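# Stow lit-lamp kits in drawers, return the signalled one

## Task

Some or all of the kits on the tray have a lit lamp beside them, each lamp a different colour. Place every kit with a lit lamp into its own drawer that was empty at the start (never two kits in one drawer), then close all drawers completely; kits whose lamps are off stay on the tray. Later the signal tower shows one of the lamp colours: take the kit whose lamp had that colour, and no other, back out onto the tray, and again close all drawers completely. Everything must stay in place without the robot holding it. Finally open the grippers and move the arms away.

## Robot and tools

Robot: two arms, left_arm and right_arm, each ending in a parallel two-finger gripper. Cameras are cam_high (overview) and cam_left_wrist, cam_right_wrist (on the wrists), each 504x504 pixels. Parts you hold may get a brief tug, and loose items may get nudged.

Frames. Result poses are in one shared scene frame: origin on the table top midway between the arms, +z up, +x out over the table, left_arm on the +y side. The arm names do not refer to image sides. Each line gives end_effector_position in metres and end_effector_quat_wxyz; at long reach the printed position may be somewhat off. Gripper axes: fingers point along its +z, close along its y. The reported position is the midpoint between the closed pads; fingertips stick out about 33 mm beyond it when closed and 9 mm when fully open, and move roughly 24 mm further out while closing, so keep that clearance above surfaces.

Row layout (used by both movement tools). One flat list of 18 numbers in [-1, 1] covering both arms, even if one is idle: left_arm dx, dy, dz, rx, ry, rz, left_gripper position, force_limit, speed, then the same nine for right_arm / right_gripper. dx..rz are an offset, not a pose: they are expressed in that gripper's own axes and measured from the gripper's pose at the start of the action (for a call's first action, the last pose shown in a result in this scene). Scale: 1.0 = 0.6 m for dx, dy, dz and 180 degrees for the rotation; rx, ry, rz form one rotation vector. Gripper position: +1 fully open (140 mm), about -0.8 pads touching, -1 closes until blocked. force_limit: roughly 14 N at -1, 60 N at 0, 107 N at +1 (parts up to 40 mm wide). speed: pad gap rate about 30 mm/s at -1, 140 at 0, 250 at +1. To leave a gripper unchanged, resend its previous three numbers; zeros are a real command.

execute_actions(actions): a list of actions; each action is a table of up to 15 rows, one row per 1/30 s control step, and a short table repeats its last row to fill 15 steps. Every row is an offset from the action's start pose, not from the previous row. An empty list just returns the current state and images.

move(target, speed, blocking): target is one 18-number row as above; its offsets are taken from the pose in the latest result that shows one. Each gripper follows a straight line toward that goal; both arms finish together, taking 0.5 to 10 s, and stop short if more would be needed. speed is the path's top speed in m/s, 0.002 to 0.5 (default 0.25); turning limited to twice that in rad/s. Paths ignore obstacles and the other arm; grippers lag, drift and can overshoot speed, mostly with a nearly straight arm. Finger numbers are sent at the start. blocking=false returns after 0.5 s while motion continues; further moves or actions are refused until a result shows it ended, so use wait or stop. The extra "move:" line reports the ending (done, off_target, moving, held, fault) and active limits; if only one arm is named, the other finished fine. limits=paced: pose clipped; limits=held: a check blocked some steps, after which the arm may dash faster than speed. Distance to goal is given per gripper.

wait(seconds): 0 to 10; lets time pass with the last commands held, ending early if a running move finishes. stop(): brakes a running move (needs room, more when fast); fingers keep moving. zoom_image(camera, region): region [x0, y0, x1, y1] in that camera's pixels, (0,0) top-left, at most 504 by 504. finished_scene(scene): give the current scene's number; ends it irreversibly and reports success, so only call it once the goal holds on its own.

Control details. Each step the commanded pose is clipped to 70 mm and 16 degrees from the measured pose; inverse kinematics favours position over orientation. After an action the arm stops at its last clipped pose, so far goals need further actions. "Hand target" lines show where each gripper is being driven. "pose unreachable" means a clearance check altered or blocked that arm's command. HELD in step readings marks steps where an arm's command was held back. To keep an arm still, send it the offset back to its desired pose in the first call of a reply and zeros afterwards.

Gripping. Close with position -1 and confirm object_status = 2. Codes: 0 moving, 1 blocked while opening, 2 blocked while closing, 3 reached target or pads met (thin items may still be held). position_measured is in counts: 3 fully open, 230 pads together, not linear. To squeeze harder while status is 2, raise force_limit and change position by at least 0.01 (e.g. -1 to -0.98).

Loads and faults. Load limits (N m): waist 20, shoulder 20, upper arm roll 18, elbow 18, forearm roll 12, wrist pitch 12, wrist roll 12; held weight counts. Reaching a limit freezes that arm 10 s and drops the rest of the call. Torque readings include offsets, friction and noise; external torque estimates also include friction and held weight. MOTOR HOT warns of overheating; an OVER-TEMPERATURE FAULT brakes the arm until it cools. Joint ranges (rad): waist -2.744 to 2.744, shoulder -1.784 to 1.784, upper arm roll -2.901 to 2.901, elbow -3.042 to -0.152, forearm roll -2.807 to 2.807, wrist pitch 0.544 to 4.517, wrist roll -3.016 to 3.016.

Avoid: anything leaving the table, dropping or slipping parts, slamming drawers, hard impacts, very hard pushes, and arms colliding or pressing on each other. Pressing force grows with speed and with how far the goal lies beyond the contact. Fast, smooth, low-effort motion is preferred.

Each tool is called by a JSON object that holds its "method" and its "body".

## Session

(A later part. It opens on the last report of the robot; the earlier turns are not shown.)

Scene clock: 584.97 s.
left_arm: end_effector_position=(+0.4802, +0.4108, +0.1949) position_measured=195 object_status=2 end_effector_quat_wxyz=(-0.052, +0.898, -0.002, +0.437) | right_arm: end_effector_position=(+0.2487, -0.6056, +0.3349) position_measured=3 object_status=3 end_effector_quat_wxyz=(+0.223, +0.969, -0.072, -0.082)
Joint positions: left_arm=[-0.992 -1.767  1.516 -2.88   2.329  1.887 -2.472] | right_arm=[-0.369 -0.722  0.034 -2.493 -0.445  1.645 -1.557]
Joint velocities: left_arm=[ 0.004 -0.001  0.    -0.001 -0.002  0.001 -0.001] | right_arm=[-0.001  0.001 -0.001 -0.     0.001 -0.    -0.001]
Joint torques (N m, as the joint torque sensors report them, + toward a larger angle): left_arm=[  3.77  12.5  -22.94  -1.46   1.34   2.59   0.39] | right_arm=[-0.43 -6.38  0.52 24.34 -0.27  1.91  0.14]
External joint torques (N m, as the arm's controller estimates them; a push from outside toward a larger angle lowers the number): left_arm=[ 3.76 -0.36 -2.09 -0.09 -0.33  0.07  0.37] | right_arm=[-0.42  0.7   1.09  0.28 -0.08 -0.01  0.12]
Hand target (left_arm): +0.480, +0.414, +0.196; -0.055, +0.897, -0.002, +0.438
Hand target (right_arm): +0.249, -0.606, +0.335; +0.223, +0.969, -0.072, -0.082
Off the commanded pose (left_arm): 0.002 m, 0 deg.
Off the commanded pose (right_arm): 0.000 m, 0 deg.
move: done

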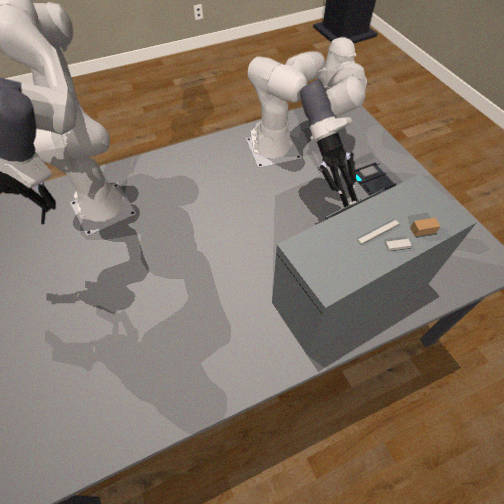

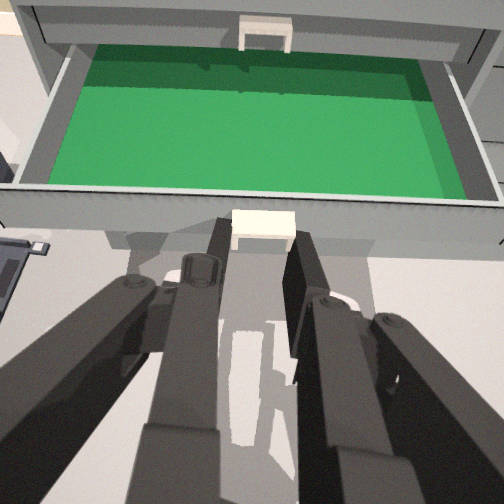

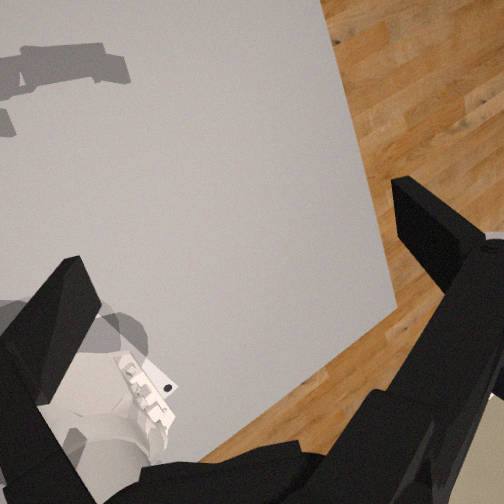

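{"method": "move", "body": {"target": [0,0,0,0,0,0,-0.2,0,0,0,0,0,0,0,0,1,0,0]}}

{"method": "move", "body": {"target": [0.12,0,-0.11,0,0,0,-0.2,0,0,0,0,0,0,0,0,1,0,0], "speed": 0.12}}

{"method": "move", "body": {"target": [-0.3,-0.43,-0.21,-0.267,-0.185,0.497,-0.2,0,0,0,0,0,0,0,0,1,0,0], "speed": 0.3}}

Scene clock: 594.37 s.
left_arm: end_effector_position=(+0.4800, +0.4106, +0.1946) position_measured=154 object_status=3 end_effector_quat_wxyz=(-0.052, +0.898, -0.002, +0.437) | right_arm: end_effector_position=(+0.2487, -0.6056, +0.3349) position_measured=3 object_status=3 end_effector_quat_wxyz=(+0.223, +0.969, -0.072, -0.082)
Joint positions: left_arm=[-0.991 -1.767  1.516 -2.88   2.329  1.887 -2.472] | right_arm=[-0.369 -0.722  0.034 -2.493 -0.445  1.645 -1.557]
Joint velocities: left_arm=[-0.     0.001 -0.001  0.001 -0.001  0.     0.001] | right_arm=[ 0.002 -0.    -0.001 -0.    -0.    -0.001  0.001]
Joint torques (N m, as the joint torque sensors report them, + toward a larger angle): left_arm=[  0.19  11.28 -22.66  -0.45   1.68   2.52   0.06] | right_arm=[-0.55 -6.52  0.55 24.23 -0.28  1.91  0.08]
External joint torques (N m, as the arm's controller estimates them; a push from outside toward a larger angle lowers the number): left_arm=[ 0.22 -1.59 -1.85  1.03  0.02 -0.01  0.04] | right_arm=[-0.56  0.52  1.12  0.24 -0.09  0.    0.06]
Hand target (left_arm): +0.480, +0.411, +0.195; -0.052, +0.898, -0.002, +0.437
Hand target (right_arm): +0.249, -0.606, +0.335; +0.223, +0.969, -0.072, -0.082
Off the commanded pose (left_arm): 0.000 m, 0 deg.
Off the commanded pose (right_arm): 0.000 m, 0 deg.
move: done

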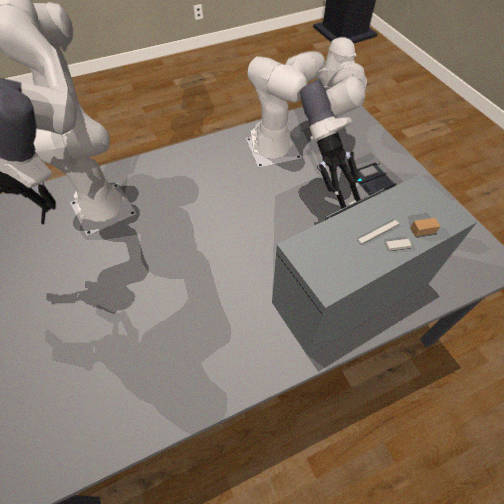

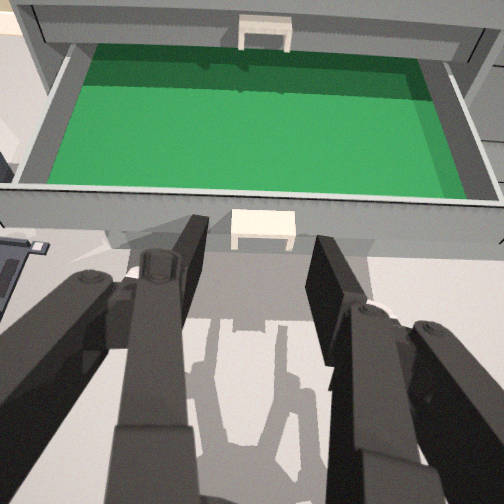

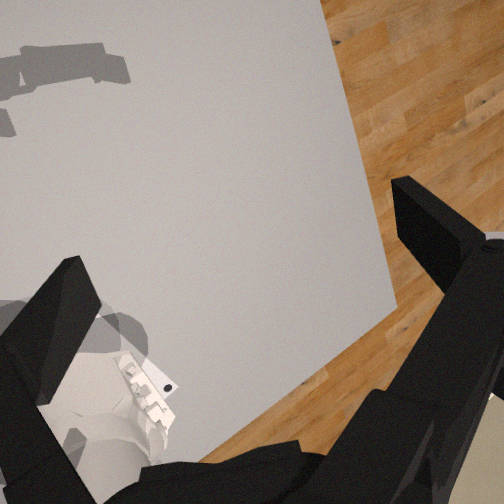

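Scene clock: 595.67 s.
left_arm: end_effector_position=(+0.4734, +0.4003, +0.2962) position_measured=154 object_status=3 end_effector_quat_wxyz=(-0.049, +0.896, -0.002, +0.442) | right_arm: end_effector_position=(+0.2487, -0.6056, +0.3349) position_measured=3 object_status=3 end_effector_quat_wxyz=(+0.223, +0.969, -0.072, -0.082)
Joint positions: left_arm=[-1.116 -1.754  1.138 -2.832  1.998  1.759 -2.473] | right_arm=[-0.369 -0.722  0.034 -2.493 -0.445  1.645 -1.557]
Joint velocities: left_arm=[-0.002 -0.001 -0.001  0.001 -0.01  -0.011 -0.001] | right_arm=[-0.001 -0.002 -0.    -0.002 -0.    -0.001  0.002]
Joint torques (N m, as the joint torque sensors report them, + toward a larger angle): left_arm=[ -1.17  13.98 -22.39   6.43   0.73   1.99  -0.07] | right_arm=[-0.39 -6.36  0.44 24.35 -0.28  1.95  0.11]
External joint torques (N m, as the arm's controller estimates them; a push from outside toward a larger angle lowers the number): left_arm=[-1.18 -1.08 -2.06  0.61 -1.17 -0.53 -0.08] | right_arm=[-0.41  0.81  0.95  0.31 -0.09  0.03  0.09]
Hand target (left_arm): +0.473, +0.401, +0.295; -0.049, +0.897, -0.000, +0.439
Hand target (right_arm): +0.249, -0.606, +0.335; +0.223, +0.969, -0.072, -0.082
Off the commanded pose (left_arm): 0.005 m, 1 deg.
Off the commanded pose (right_arm): 0.000 m, 0 deg.
move: off_target (left_arm)

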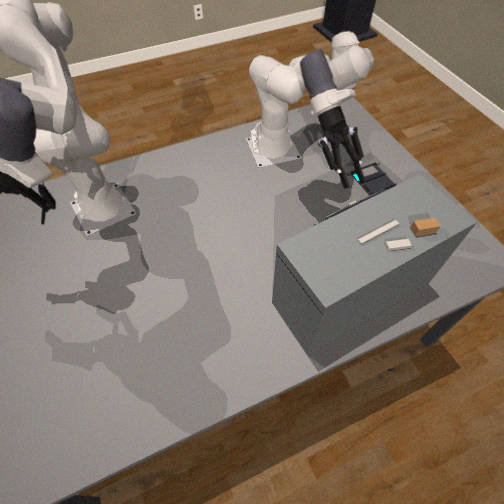

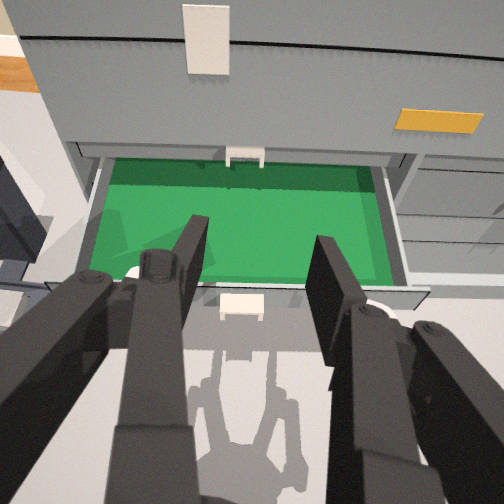

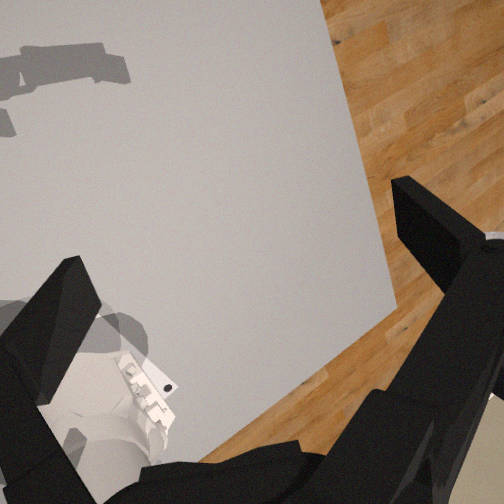

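Scene clock: 599.80 s.
left_arm: end_effector_position=(+0.2547, +0.6573, +0.2518) position_measured=154 object_status=3 end_effector_quat_wxyz=(-0.000, +0.664, -0.748, -0.002) | right_arm: end_effector_position=(+0.2487, -0.6056, +0.3349) position_measured=3 object_status=3 end_effector_quat_wxyz=(+0.223, +0.969, -0.072, -0.082)
Joint positions: left_arm=[-0.912 -1.659  0.95  -2.266  1.215  1.042 -0.119] | right_arm=[-0.369 -0.722  0.034 -2.493 -0.445  1.645 -1.557]
Joint velocities: left_arm=[-0.001  0.001  0.    -0.001  0.    -0.001  0.033] | right_arm=[-0.001  0.    -0.001 -0.    -0.    -0.     0.   ]
Joint torques (N m, as the joint torque sensors report them, + toward a larger angle): left_arm=[ -0.54  23.11 -26.52   3.42   1.35   2.16   0.22] | right_arm=[-0.5  -6.52  0.46 24.27 -0.3   1.9   0.12]
External joint torques (N m, as the arm's controller estimates them; a push from outside toward a larger angle lowers the number): left_arm=[-0.48 -2.51 -1.75 -0.53  0.66 -0.34  0.22] | right_arm=[-0.41  0.47  1.12  0.3  -0.11  0.    0.09]
Hand target (left_arm): +0.255, +0.659, +0.252; +0.001, -0.660, +0.752, +0.004
Hand target (right_arm): +0.249, -0.606, +0.335; +0.223, +0.969, -0.072, -0.082
Off the commanded pose (left_arm): 0.003 m, 1 deg.
Off the commanded pose (right_arm): 0.000 m, 0 deg.
move: done; limits=paced

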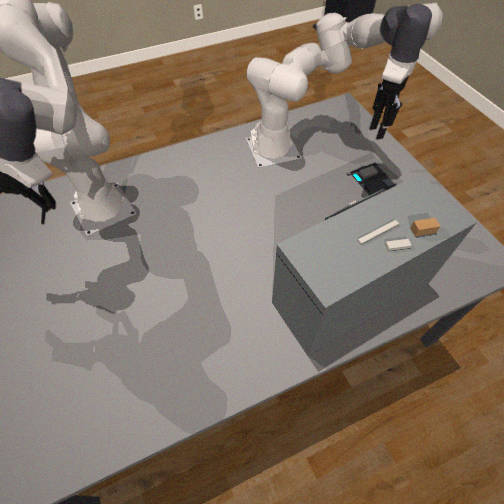

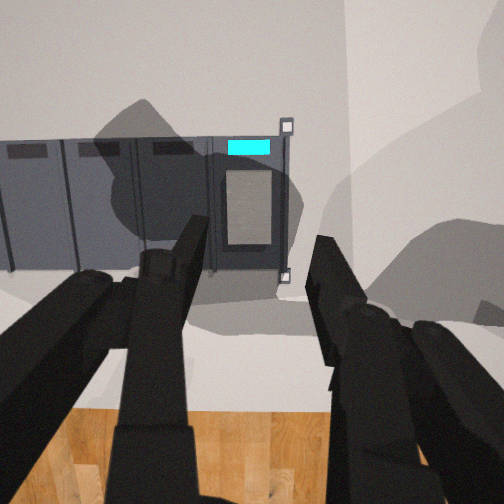

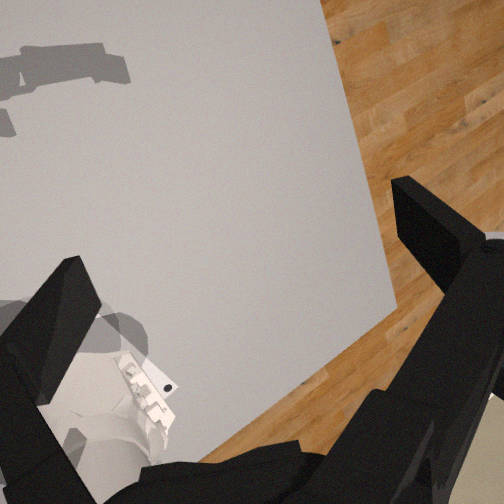

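{"method": "move", "body": {"target": [-0.019,-0.005,0.295,0,0,-0.01,-0.2,0,0,0,0,0,0,0,0,1,0,0], "speed": 0.15}}

Scene clock: 602.63 s.
left_arm: end_effector_position=(+0.2561, +0.6687, +0.0726) position_measured=154 object_status=3 end_effector_quat_wxyz=(+0.004, +0.677, -0.736, -0.008) | right_arm: end_effector_position=(+0.2487, -0.6056, +0.3349) position_measured=3 object_status=3 end_effector_quat_wxyz=(+0.223, +0.969, -0.072, -0.082)
Joint positions: left_arm=[-0.709 -1.772  1.377 -2.469  1.551  1.277 -0.069] | right_arm=[-0.369 -0.722  0.034 -2.493 -0.445  1.645 -1.557]
Joint velocities: left_arm=[ 0.    -0.     0.001  0.001  0.003  0.01   0.008] | right_arm=[ 0.001  0.002 -0.001  0.001 -0.    -0.     0.   ]
Joint torques (N m, as the joint torque sensors report them, + toward a larger angle): left_arm=[  2.14  17.49 -26.13  -2.29   1.76   2.86   0.3 ] | right_arm=[-0.47 -6.36  0.23 24.45 -0.31  1.93  0.13]
External joint torques (N m, as the arm's controller estimates them; a push from outside toward a larger angle lowers the number): left_arm=[ 2.08 -3.2   0.48 -1.08  0.98  0.4   0.3 ] | right_arm=[-0.48  0.64  0.79  0.43 -0.13  0.01  0.11]
Hand target (left_arm): +0.257, +0.669, +0.072; +0.001, +0.675, -0.737, -0.007
Hand target (right_arm): +0.249, -0.606, +0.335; +0.223, +0.969, -0.072, -0.082
Off the commanded pose (left_arm): 0.003 m, 1 deg.
Off the commanded pose (right_arm): 0.000 m, 0 deg.
joint sent to its limit (left arm) — the command would take joint 2 (shoulder) past its lower limit, so that joint was sent only as far as its limit.
move: done

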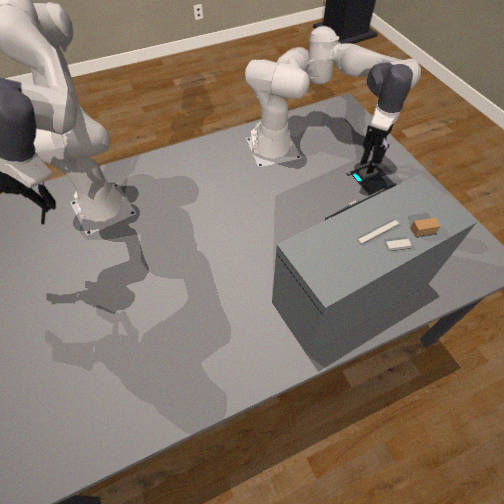

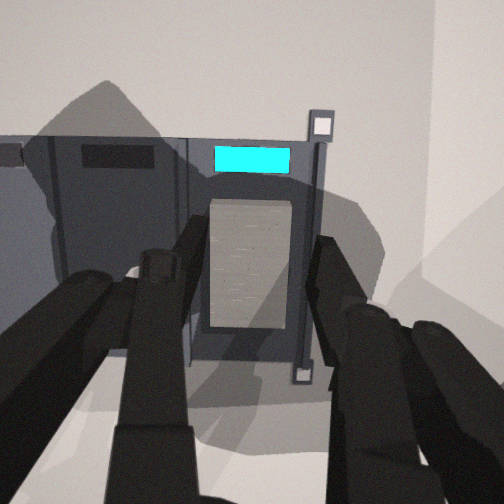

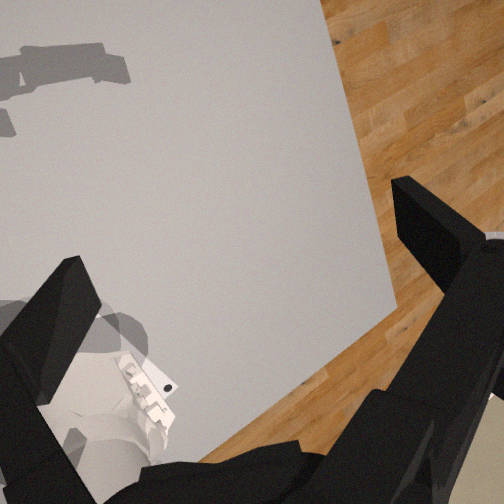

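{"method": "move", "body": {"target": [0.006,-0.009,0,0,0,0.012,-0.2,0,0,0,0,0,0,0,0,1,0,0], "speed": 0.04}}

{"method": "move", "body": {"target": [0,0,0.041,0,0,0,-0.2,0,0,0,0,0,0,0,0,1,0,0], "speed": 0.02}}

Scene clock: 604.43 s.
left_arm: end_effector_position=(+0.2610, +0.6642, +0.0727) position_measured=154 object_status=3 end_effector_quat_wxyz=(+0.003, +0.666, -0.746, -0.007) | right_arm: end_effector_position=(+0.2487, -0.6056, +0.3349) position_measured=3 object_status=3 end_effector_quat_wxyz=(+0.223, +0.969, -0.072, -0.082)
Joint positions: left_arm=[-0.723 -1.772  1.377 -2.469  1.551  1.279 -0.055] | right_arm=[-0.369 -0.722  0.034 -2.493 -0.445  1.645 -1.557]
Joint velocities: left_arm=[-0.001  0.     0.001  0.001  0.     0.     0.015] | right_arm=[-0.    -0.    -0.001  0.     0.001  0.001  0.001]
Joint torques (N m, as the joint torque sensors report them, + toward a larger angle): left_arm=[ -1.65  18.62 -27.94  -0.27   0.55   2.28   0.12] | right_arm=[-0.46 -6.61  0.52 24.4  -0.29  1.92  0.15]
External joint torques (N m, as the arm's controller estimates them; a push from outside toward a larger angle lowers the number): left_arm=[-1.68 -2.14 -1.3   1.02 -0.23 -0.19  0.12] | right_arm=[-0.42  0.55  1.12  0.27 -0.1   0.    0.13]
Hand target (left_arm): +0.261, +0.665, +0.073; -0.003, -0.663, +0.748, +0.007
Hand target (right_arm): +0.249, -0.606, +0.335; +0.223, +0.969, -0.072, -0.082
Off the commanded pose (left_arm): 0.001 m, 1 deg.
Off the commanded pose (right_arm): 0.000 m, 0 deg.
move: done

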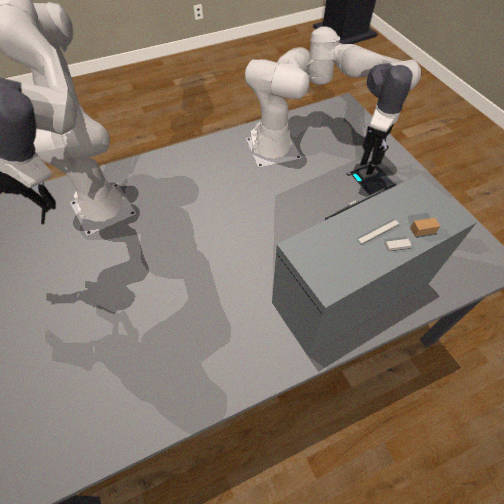

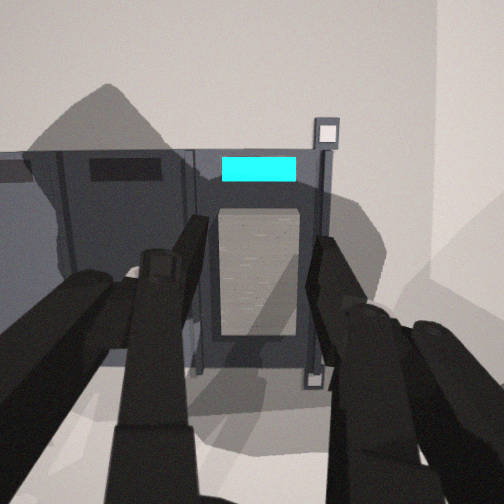

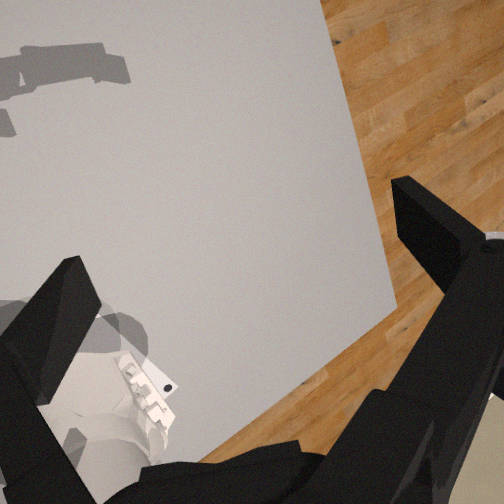

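Scene clock: 605.90 s.
left_arm: end_effector_position=(+0.2596, +0.6636, +0.0481) position_measured=154 object_status=3 end_effector_quat_wxyz=(+0.006, +0.668, -0.744, -0.008) | right_arm: end_effector_position=(+0.2487, -0.6056, +0.3349) position_measured=3 object_status=3 end_effector_quat_wxyz=(+0.223, +0.969, -0.072, -0.082)
Joint positions: left_arm=[-0.704 -1.772  1.442 -2.479  1.597  1.313 -0.05 ] | right_arm=[-0.369 -0.722  0.034 -2.493 -0.445  1.645 -1.557]
Joint velocities: left_arm=[ 0.001 -0.001  0.002 -0.001  0.008  0.011  0.004] | right_arm=[ 0.    -0.001  0.001 -0.001  0.001 -0.    -0.002]
Joint torques (N m, as the joint torque sensors report them, + toward a larger angle): left_arm=[  2.2   17.19 -27.05  -3.5    1.67   2.8    0.25] | right_arm=[-0.56 -6.65  0.75 24.32 -0.3   1.9   0.13]
External joint torques (N m, as the arm's controller estimates them; a push from outside toward a larger angle lowers the number): left_arm=[ 2.21 -2.99 -0.36 -1.36  0.89  0.35  0.25] | right_arm=[-0.56  0.49  1.31  0.28 -0.11 -0.02  0.11]
Hand target (left_arm): +0.261, +0.664, +0.048; -0.003, -0.666, +0.746, +0.008
Hand target (right_arm): +0.249, -0.606, +0.335; +0.223, +0.969, -0.072, -0.082
Off the commanded pose (left_arm): 0.001 m, 0 deg.
Off the commanded pose (right_arm): 0.000 m, 0 deg.
joint sent to its limit (left arm) — the command would take joint 2 (shoulder) past its lower limit, so that joint was sent only as far as its limit.
move: done

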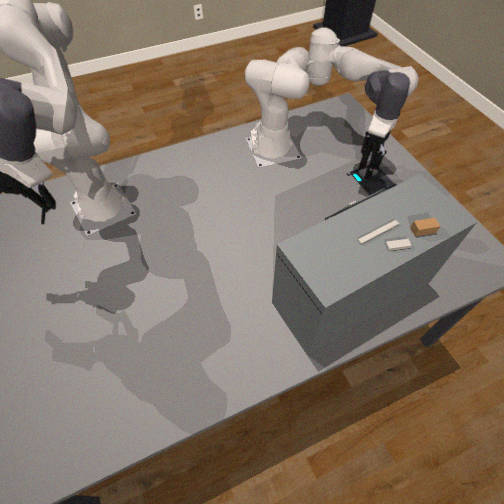

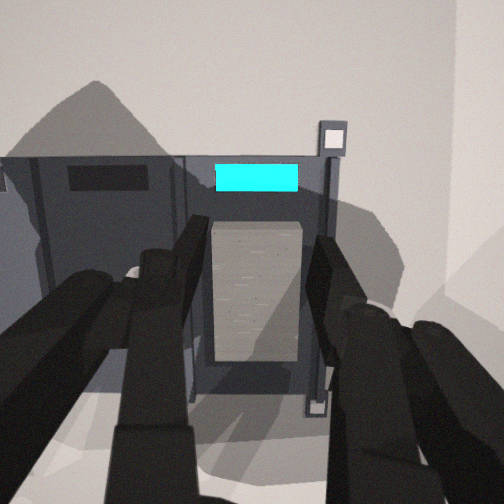

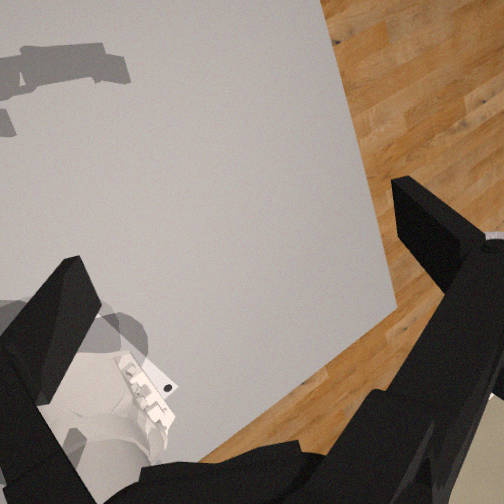

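{"method": "move", "body": {"target": [0,0,0,0,0,0,-1,0,-0.3,0,0,0,0,0,0,1,0,0]}}

{"method": "move", "body": {"target": [0,0,-0.38,0,0,0,-1,0,-0.3,0,0,0,0,0,0,1,0,0], "speed": 0.15}}

{"method": "move", "body": {"target": [0.272,-0.432,0,0,0,0.466,-1,0,-0.3,0,0,0,0,0,0,1,0,0], "speed": 0.25}}

Scene clock: 608.80 s.
left_arm: end_effector_position=(+0.2603, +0.6640, +0.0488) position_measured=173 object_status=2 end_effector_quat_wxyz=(+0.004, +0.667, -0.745, -0.008) | right_arm: end_effector_position=(+0.2487, -0.6056, +0.3349) position_measured=3 object_status=3 end_effector_quat_wxyz=(+0.223, +0.969, -0.072, -0.082)
Joint positions: left_arm=[-0.703 -1.772  1.441 -2.48   1.598  1.315 -0.049] | right_arm=[-0.369 -0.722  0.034 -2.493 -0.445  1.645 -1.557]
Joint velocities: left_arm=[-0.001 -0.001  0.    -0.001  0.     0.001  0.   ] | right_arm=[ 0.     0.    -0.    -0.    -0.001 -0.     0.   ]
Joint torques (N m, as the joint torque sensors report them, + toward a larger angle): left_arm=[  0.55  18.24 -26.1   -1.21   0.33   2.22   0.11] | right_arm=[-0.35 -6.51  0.54 24.07 -0.28  1.93  0.12]
External joint torques (N m, as the arm's controller estimates them; a push from outside toward a larger angle lowers the number): left_arm=[ 0.56 -1.97  0.63  0.93 -0.45 -0.24  0.1 ] | right_arm=[-0.33  0.57  1.12  0.   -0.09  0.    0.1 ]
Hand target (left_arm): +0.260, +0.664, +0.048; -0.006, -0.668, +0.745, +0.008
Hand target (right_arm): +0.249, -0.606, +0.335; +0.223, +0.969, -0.072, -0.082
Off the commanded pose (left_arm): 0.001 m, 0 deg.
Off the commanded pose (right_arm): 0.000 m, 0 deg.
move: done

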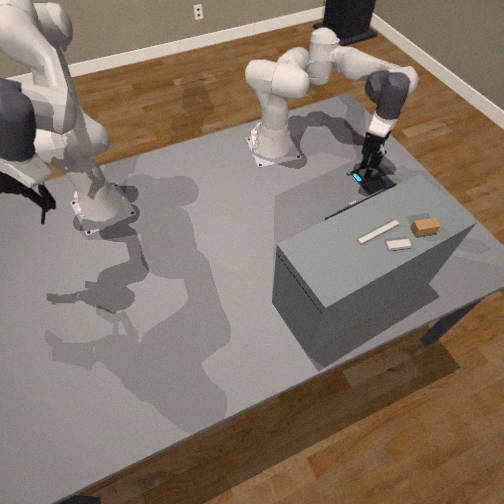

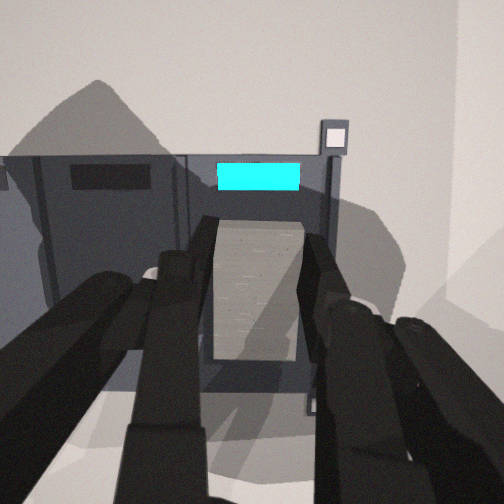

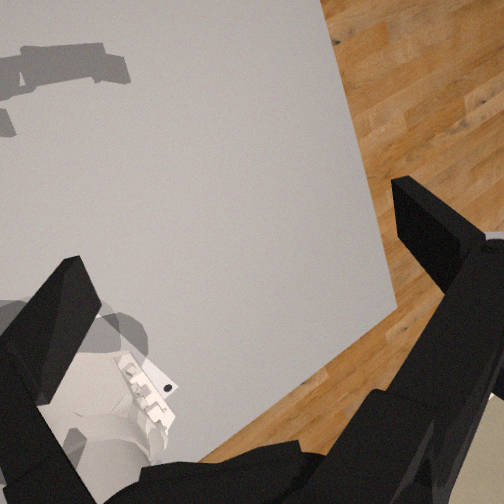

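Scene clock: 610.80 s.
left_arm: end_effector_position=(+0.2651, +0.6646, +0.2794) position_measured=174 object_status=2 end_effector_quat_wxyz=(-0.000, +0.667, -0.745, -0.003) | right_arm: end_effector_position=(+0.2487, -0.6056, +0.3349) position_measured=3 object_status=3 end_effector_quat_wxyz=(+0.223, +0.969, -0.072, -0.082)
Joint positions: left_arm=[-0.89  -1.504  0.959 -2.186  1.134  1.122 -0.08 ] | right_arm=[-0.369 -0.722  0.034 -2.493 -0.445  1.645 -1.557]
Joint velocities: left_arm=[-0.     0.003 -0.001  0.    -0.009 -0.008 -0.   ] | right_arm=[-0.001  0.001  0.001  0.    -0.001 -0.001  0.   ]
Joint torques (N m, as the joint torque sensors report them, + toward a larger angle): left_arm=[ -0.46  23.12 -28.58   7.8   -0.46   2.24   0.08] | right_arm=[-0.39 -6.36  0.49 24.34 -0.31  1.93  0.1 ]
External joint torques (N m, as the arm's controller estimates them; a push from outside toward a larger angle lowers the number): left_arm=[-0.44 -1.69 -3.02  1.42 -1.19 -0.25  0.08] | right_arm=[-0.33  0.67  1.11  0.31 -0.12  0.01  0.08]
Hand target (left_arm): +0.264, +0.663, +0.280; -0.002, -0.666, +0.746, +0.003
Hand target (right_arm): +0.249, -0.606, +0.335; +0.223, +0.969, -0.072, -0.082
Off the commanded pose (left_arm): 0.003 m, 1 deg.
Off the commanded pose (right_arm): 0.000 m, 0 deg.
move: done

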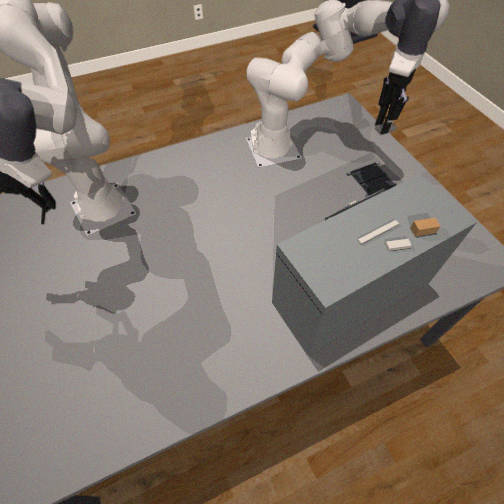

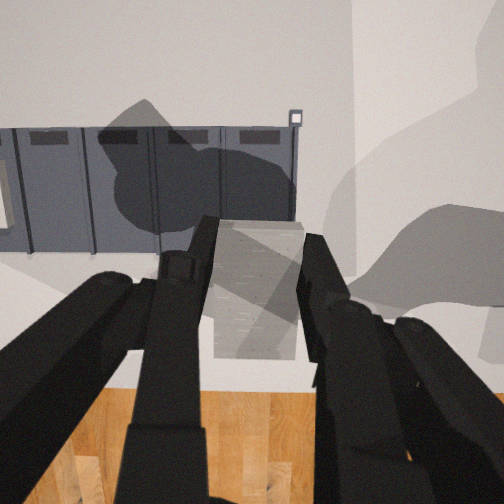

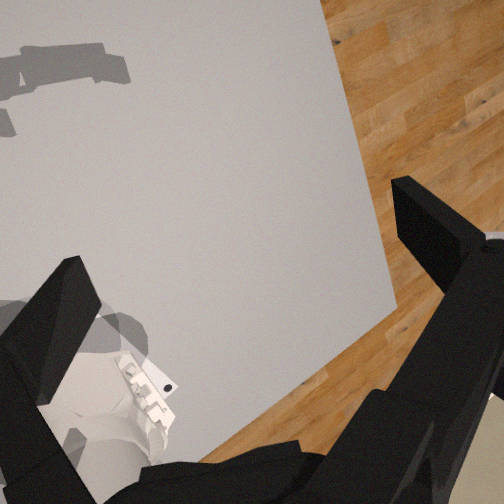

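Scene clock: 614.63 s.
left_arm: end_effector_position=(+0.5031, +0.4657, +0.2836) position_measured=174 object_status=2 end_effector_quat_wxyz=(+0.004, -0.005, +1.000, -0.004) | right_arm: end_effector_position=(+0.2487, -0.6056, +0.3349) position_measured=3 object_status=3 end_effector_quat_wxyz=(+0.223, +0.969, -0.072, -0.082)
Joint positions: left_arm=[-1.761 -1.479  1.042 -1.771  1.351  1.088  0.955] | right_arm=[-0.369 -0.722  0.034 -2.493 -0.445  1.645 -1.557]
Joint velocities: left_arm=[-0.001  0.001 -0.001 -0.    -0.001  0.     0.031] | right_arm=[ 0.001  0.     0.001 -0.001  0.001  0.001  0.001]
Joint torques (N m, as the joint torque sensors report them, + toward a larger angle): left_arm=[ -1.37  33.57 -29.51   2.55   1.43   2.19   0.29] | right_arm=[-0.3  -6.39  0.71 24.5  -0.27  1.9   0.08]
External joint torques (N m, as the arm's controller estimates them; a push from outside toward a larger angle lowers the number): left_arm=[-1.27 -1.09 -1.4   1.19  0.74 -0.28  0.29] | right_arm=[-0.35  0.68  1.2   0.5  -0.09 -0.02  0.06]
Hand target (left_arm): +0.504, +0.467, +0.284; +0.004, +0.001, +1.000, -0.002
Hand target (right_arm): +0.249, -0.606, +0.335; +0.223, +0.969, -0.072, -0.082
Off the commanded pose (left_arm): 0.010 m, 1 deg.
Off the commanded pose (right_arm): 0.000 m, 0 deg.
move: off_target (left_arm)

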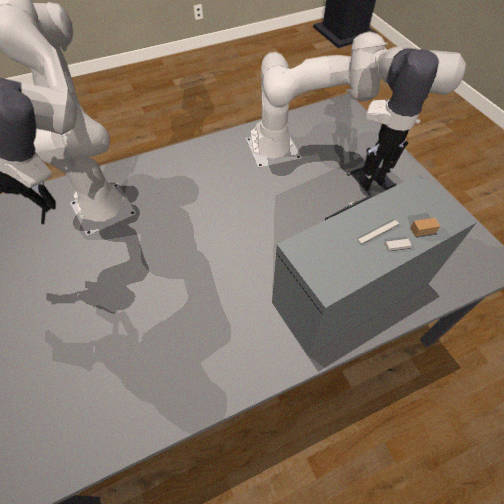

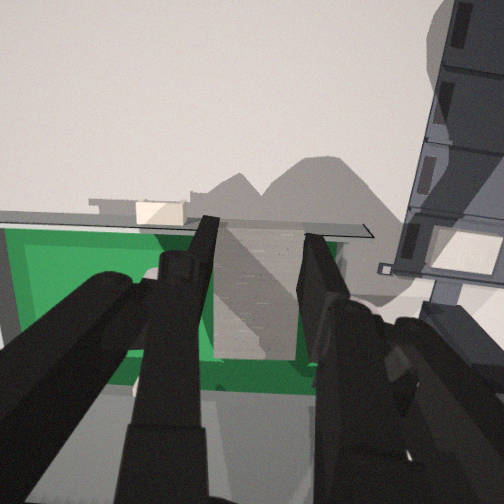

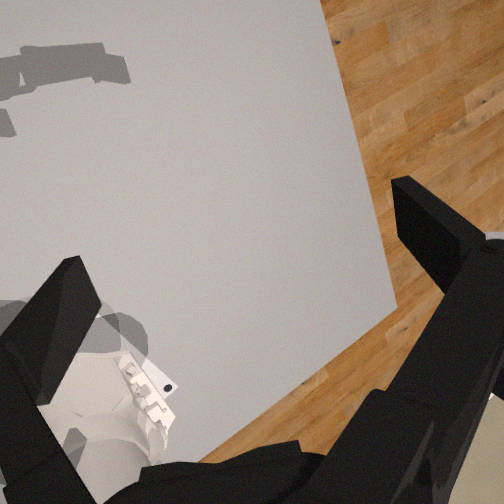

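{"method": "move", "body": {"target": [-0.053,0.004,0.082,0,-0.05,0.02,-1,0,-0.3,0,0,0,0,0,0,1,0,0], "speed": 0.06}}

{"method": "move", "body": {"target": [0.007,0,0.045,0,0,0,-1,0,-0.3,0,0,0,0,0,0,1,0,0], "speed": 0.02}}

Scene clock: 619.77 s.
left_arm: end_effector_position=(+0.5339, +0.4678, +0.2335) position_measured=174 object_status=2 end_effector_quat_wxyz=(+0.078, +0.022, +0.997, -0.004) | right_arm: end_effector_position=(+0.2487, -0.6056, +0.3349) position_measured=3 object_status=3 end_effector_quat_wxyz=(+0.223, +0.969, -0.072, -0.082)
Joint positions: left_arm=[-1.687 -1.633  1.085 -1.947  1.533  1.23   1.01 ] | right_arm=[-0.369 -0.722  0.034 -2.493 -0.445  1.645 -1.557]
Joint velocities: left_arm=[-0.001 -0.     0.002  0.     0.009  0.009  0.012] | right_arm=[ 0.     0.001 -0.001 -0.001  0.001 -0.001  0.001]
Joint torques (N m, as the joint torque sensors report them, + toward a larger angle): left_arm=[  2.03  29.34 -30.07  -0.95   1.82   3.24   0.31] | right_arm=[-0.37 -6.56  0.58 24.57 -0.28  1.92  0.14]
External joint torques (N m, as the arm's controller estimates them; a push from outside toward a larger angle lowers the number): left_arm=[ 2.09 -3.64 -1.11 -0.54  0.87  0.5   0.32] | right_arm=[-0.39  0.47  1.11  0.55 -0.1   0.    0.12]
Hand target (left_arm): +0.535, +0.469, +0.234; +0.082, +0.025, +0.996, -0.003
Hand target (right_arm): +0.249, -0.606, +0.335; +0.223, +0.969, -0.072, -0.082
Off the commanded pose (left_arm): 0.002 m, 1 deg.
Off the commanded pose (right_arm): 0.000 m, 0 deg.
move: done

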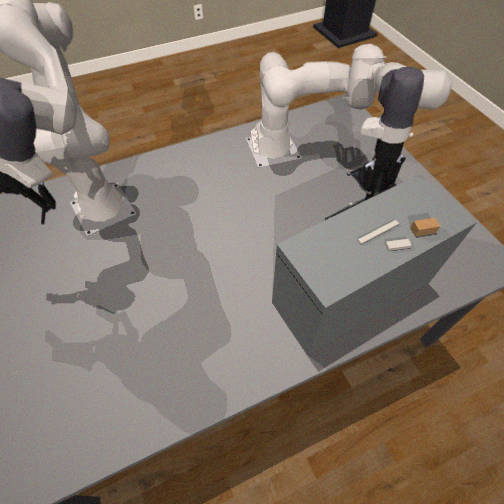

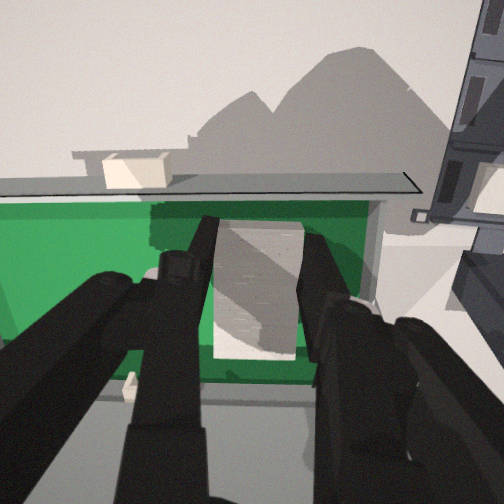

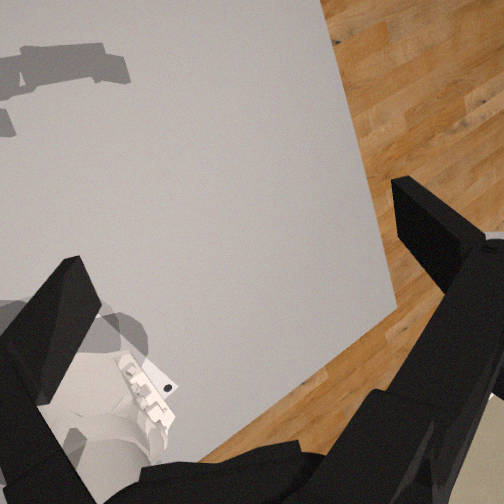

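Scene clock: 621.37 s.
left_arm: end_effector_position=(+0.5387, +0.4674, +0.2213) position_measured=174 object_status=2 end_effector_quat_wxyz=(+0.092, +0.022, +0.995, -0.006) | right_arm: end_effector_position=(+0.2487, -0.6056, +0.3349) position_measured=3 object_status=3 end_effector_quat_wxyz=(+0.223, +0.969, -0.072, -0.082)
Joint positions: left_arm=[-1.662 -1.657  1.108 -1.984  1.562  1.272  1.01 ] | right_arm=[-0.369 -0.722  0.034 -2.493 -0.445  1.645 -1.557]
Joint velocities: left_arm=[ 0.009 -0.     0.006  0.     0.001  0.022  0.002] | right_arm=[ 0.001  0.001  0.     0.    -0.     0.    -0.   ]
Joint torques (N m, as the joint torque sensors report them, + toward a larger angle): left_arm=[  0.59  26.14 -18.52  -2.14   1.29   1.23  -0.01] | right_arm=[-0.59 -6.32  0.47 24.39 -0.28  1.91  0.14]
External joint torques (N m, as the arm's controller estimates them; a push from outside toward a larger angle lowers the number): left_arm=[ 0.46 -6.2  10.83 -1.59  0.28 -1.57  0.  ] | right_arm=[-0.61  0.76  1.01  0.34 -0.1  -0.01  0.12]
Hand target (left_arm): +0.534, +0.468, +0.206; +0.078, +0.022, +0.997, -0.003
Hand target (right_arm): +0.249, -0.606, +0.335; +0.223, +0.969, -0.072, -0.082
Off the commanded pose (left_arm): 0.016 m, 2 deg.
Off the commanded pose (right_arm): 0.000 m, 0 deg.
move: off_target (left_arm)

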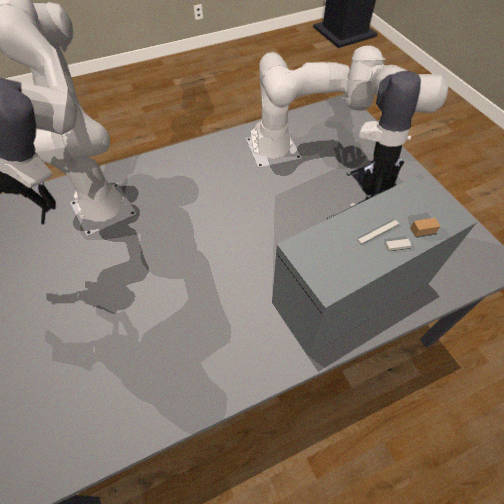

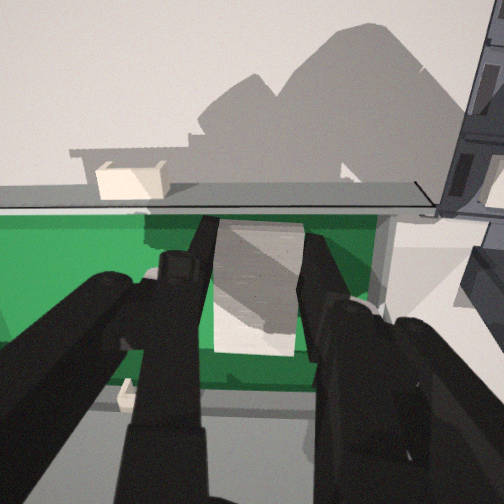

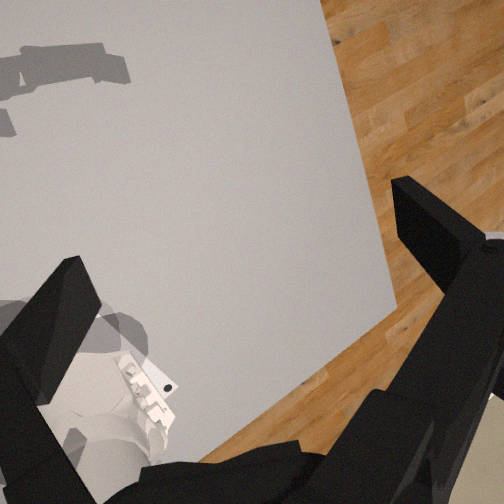

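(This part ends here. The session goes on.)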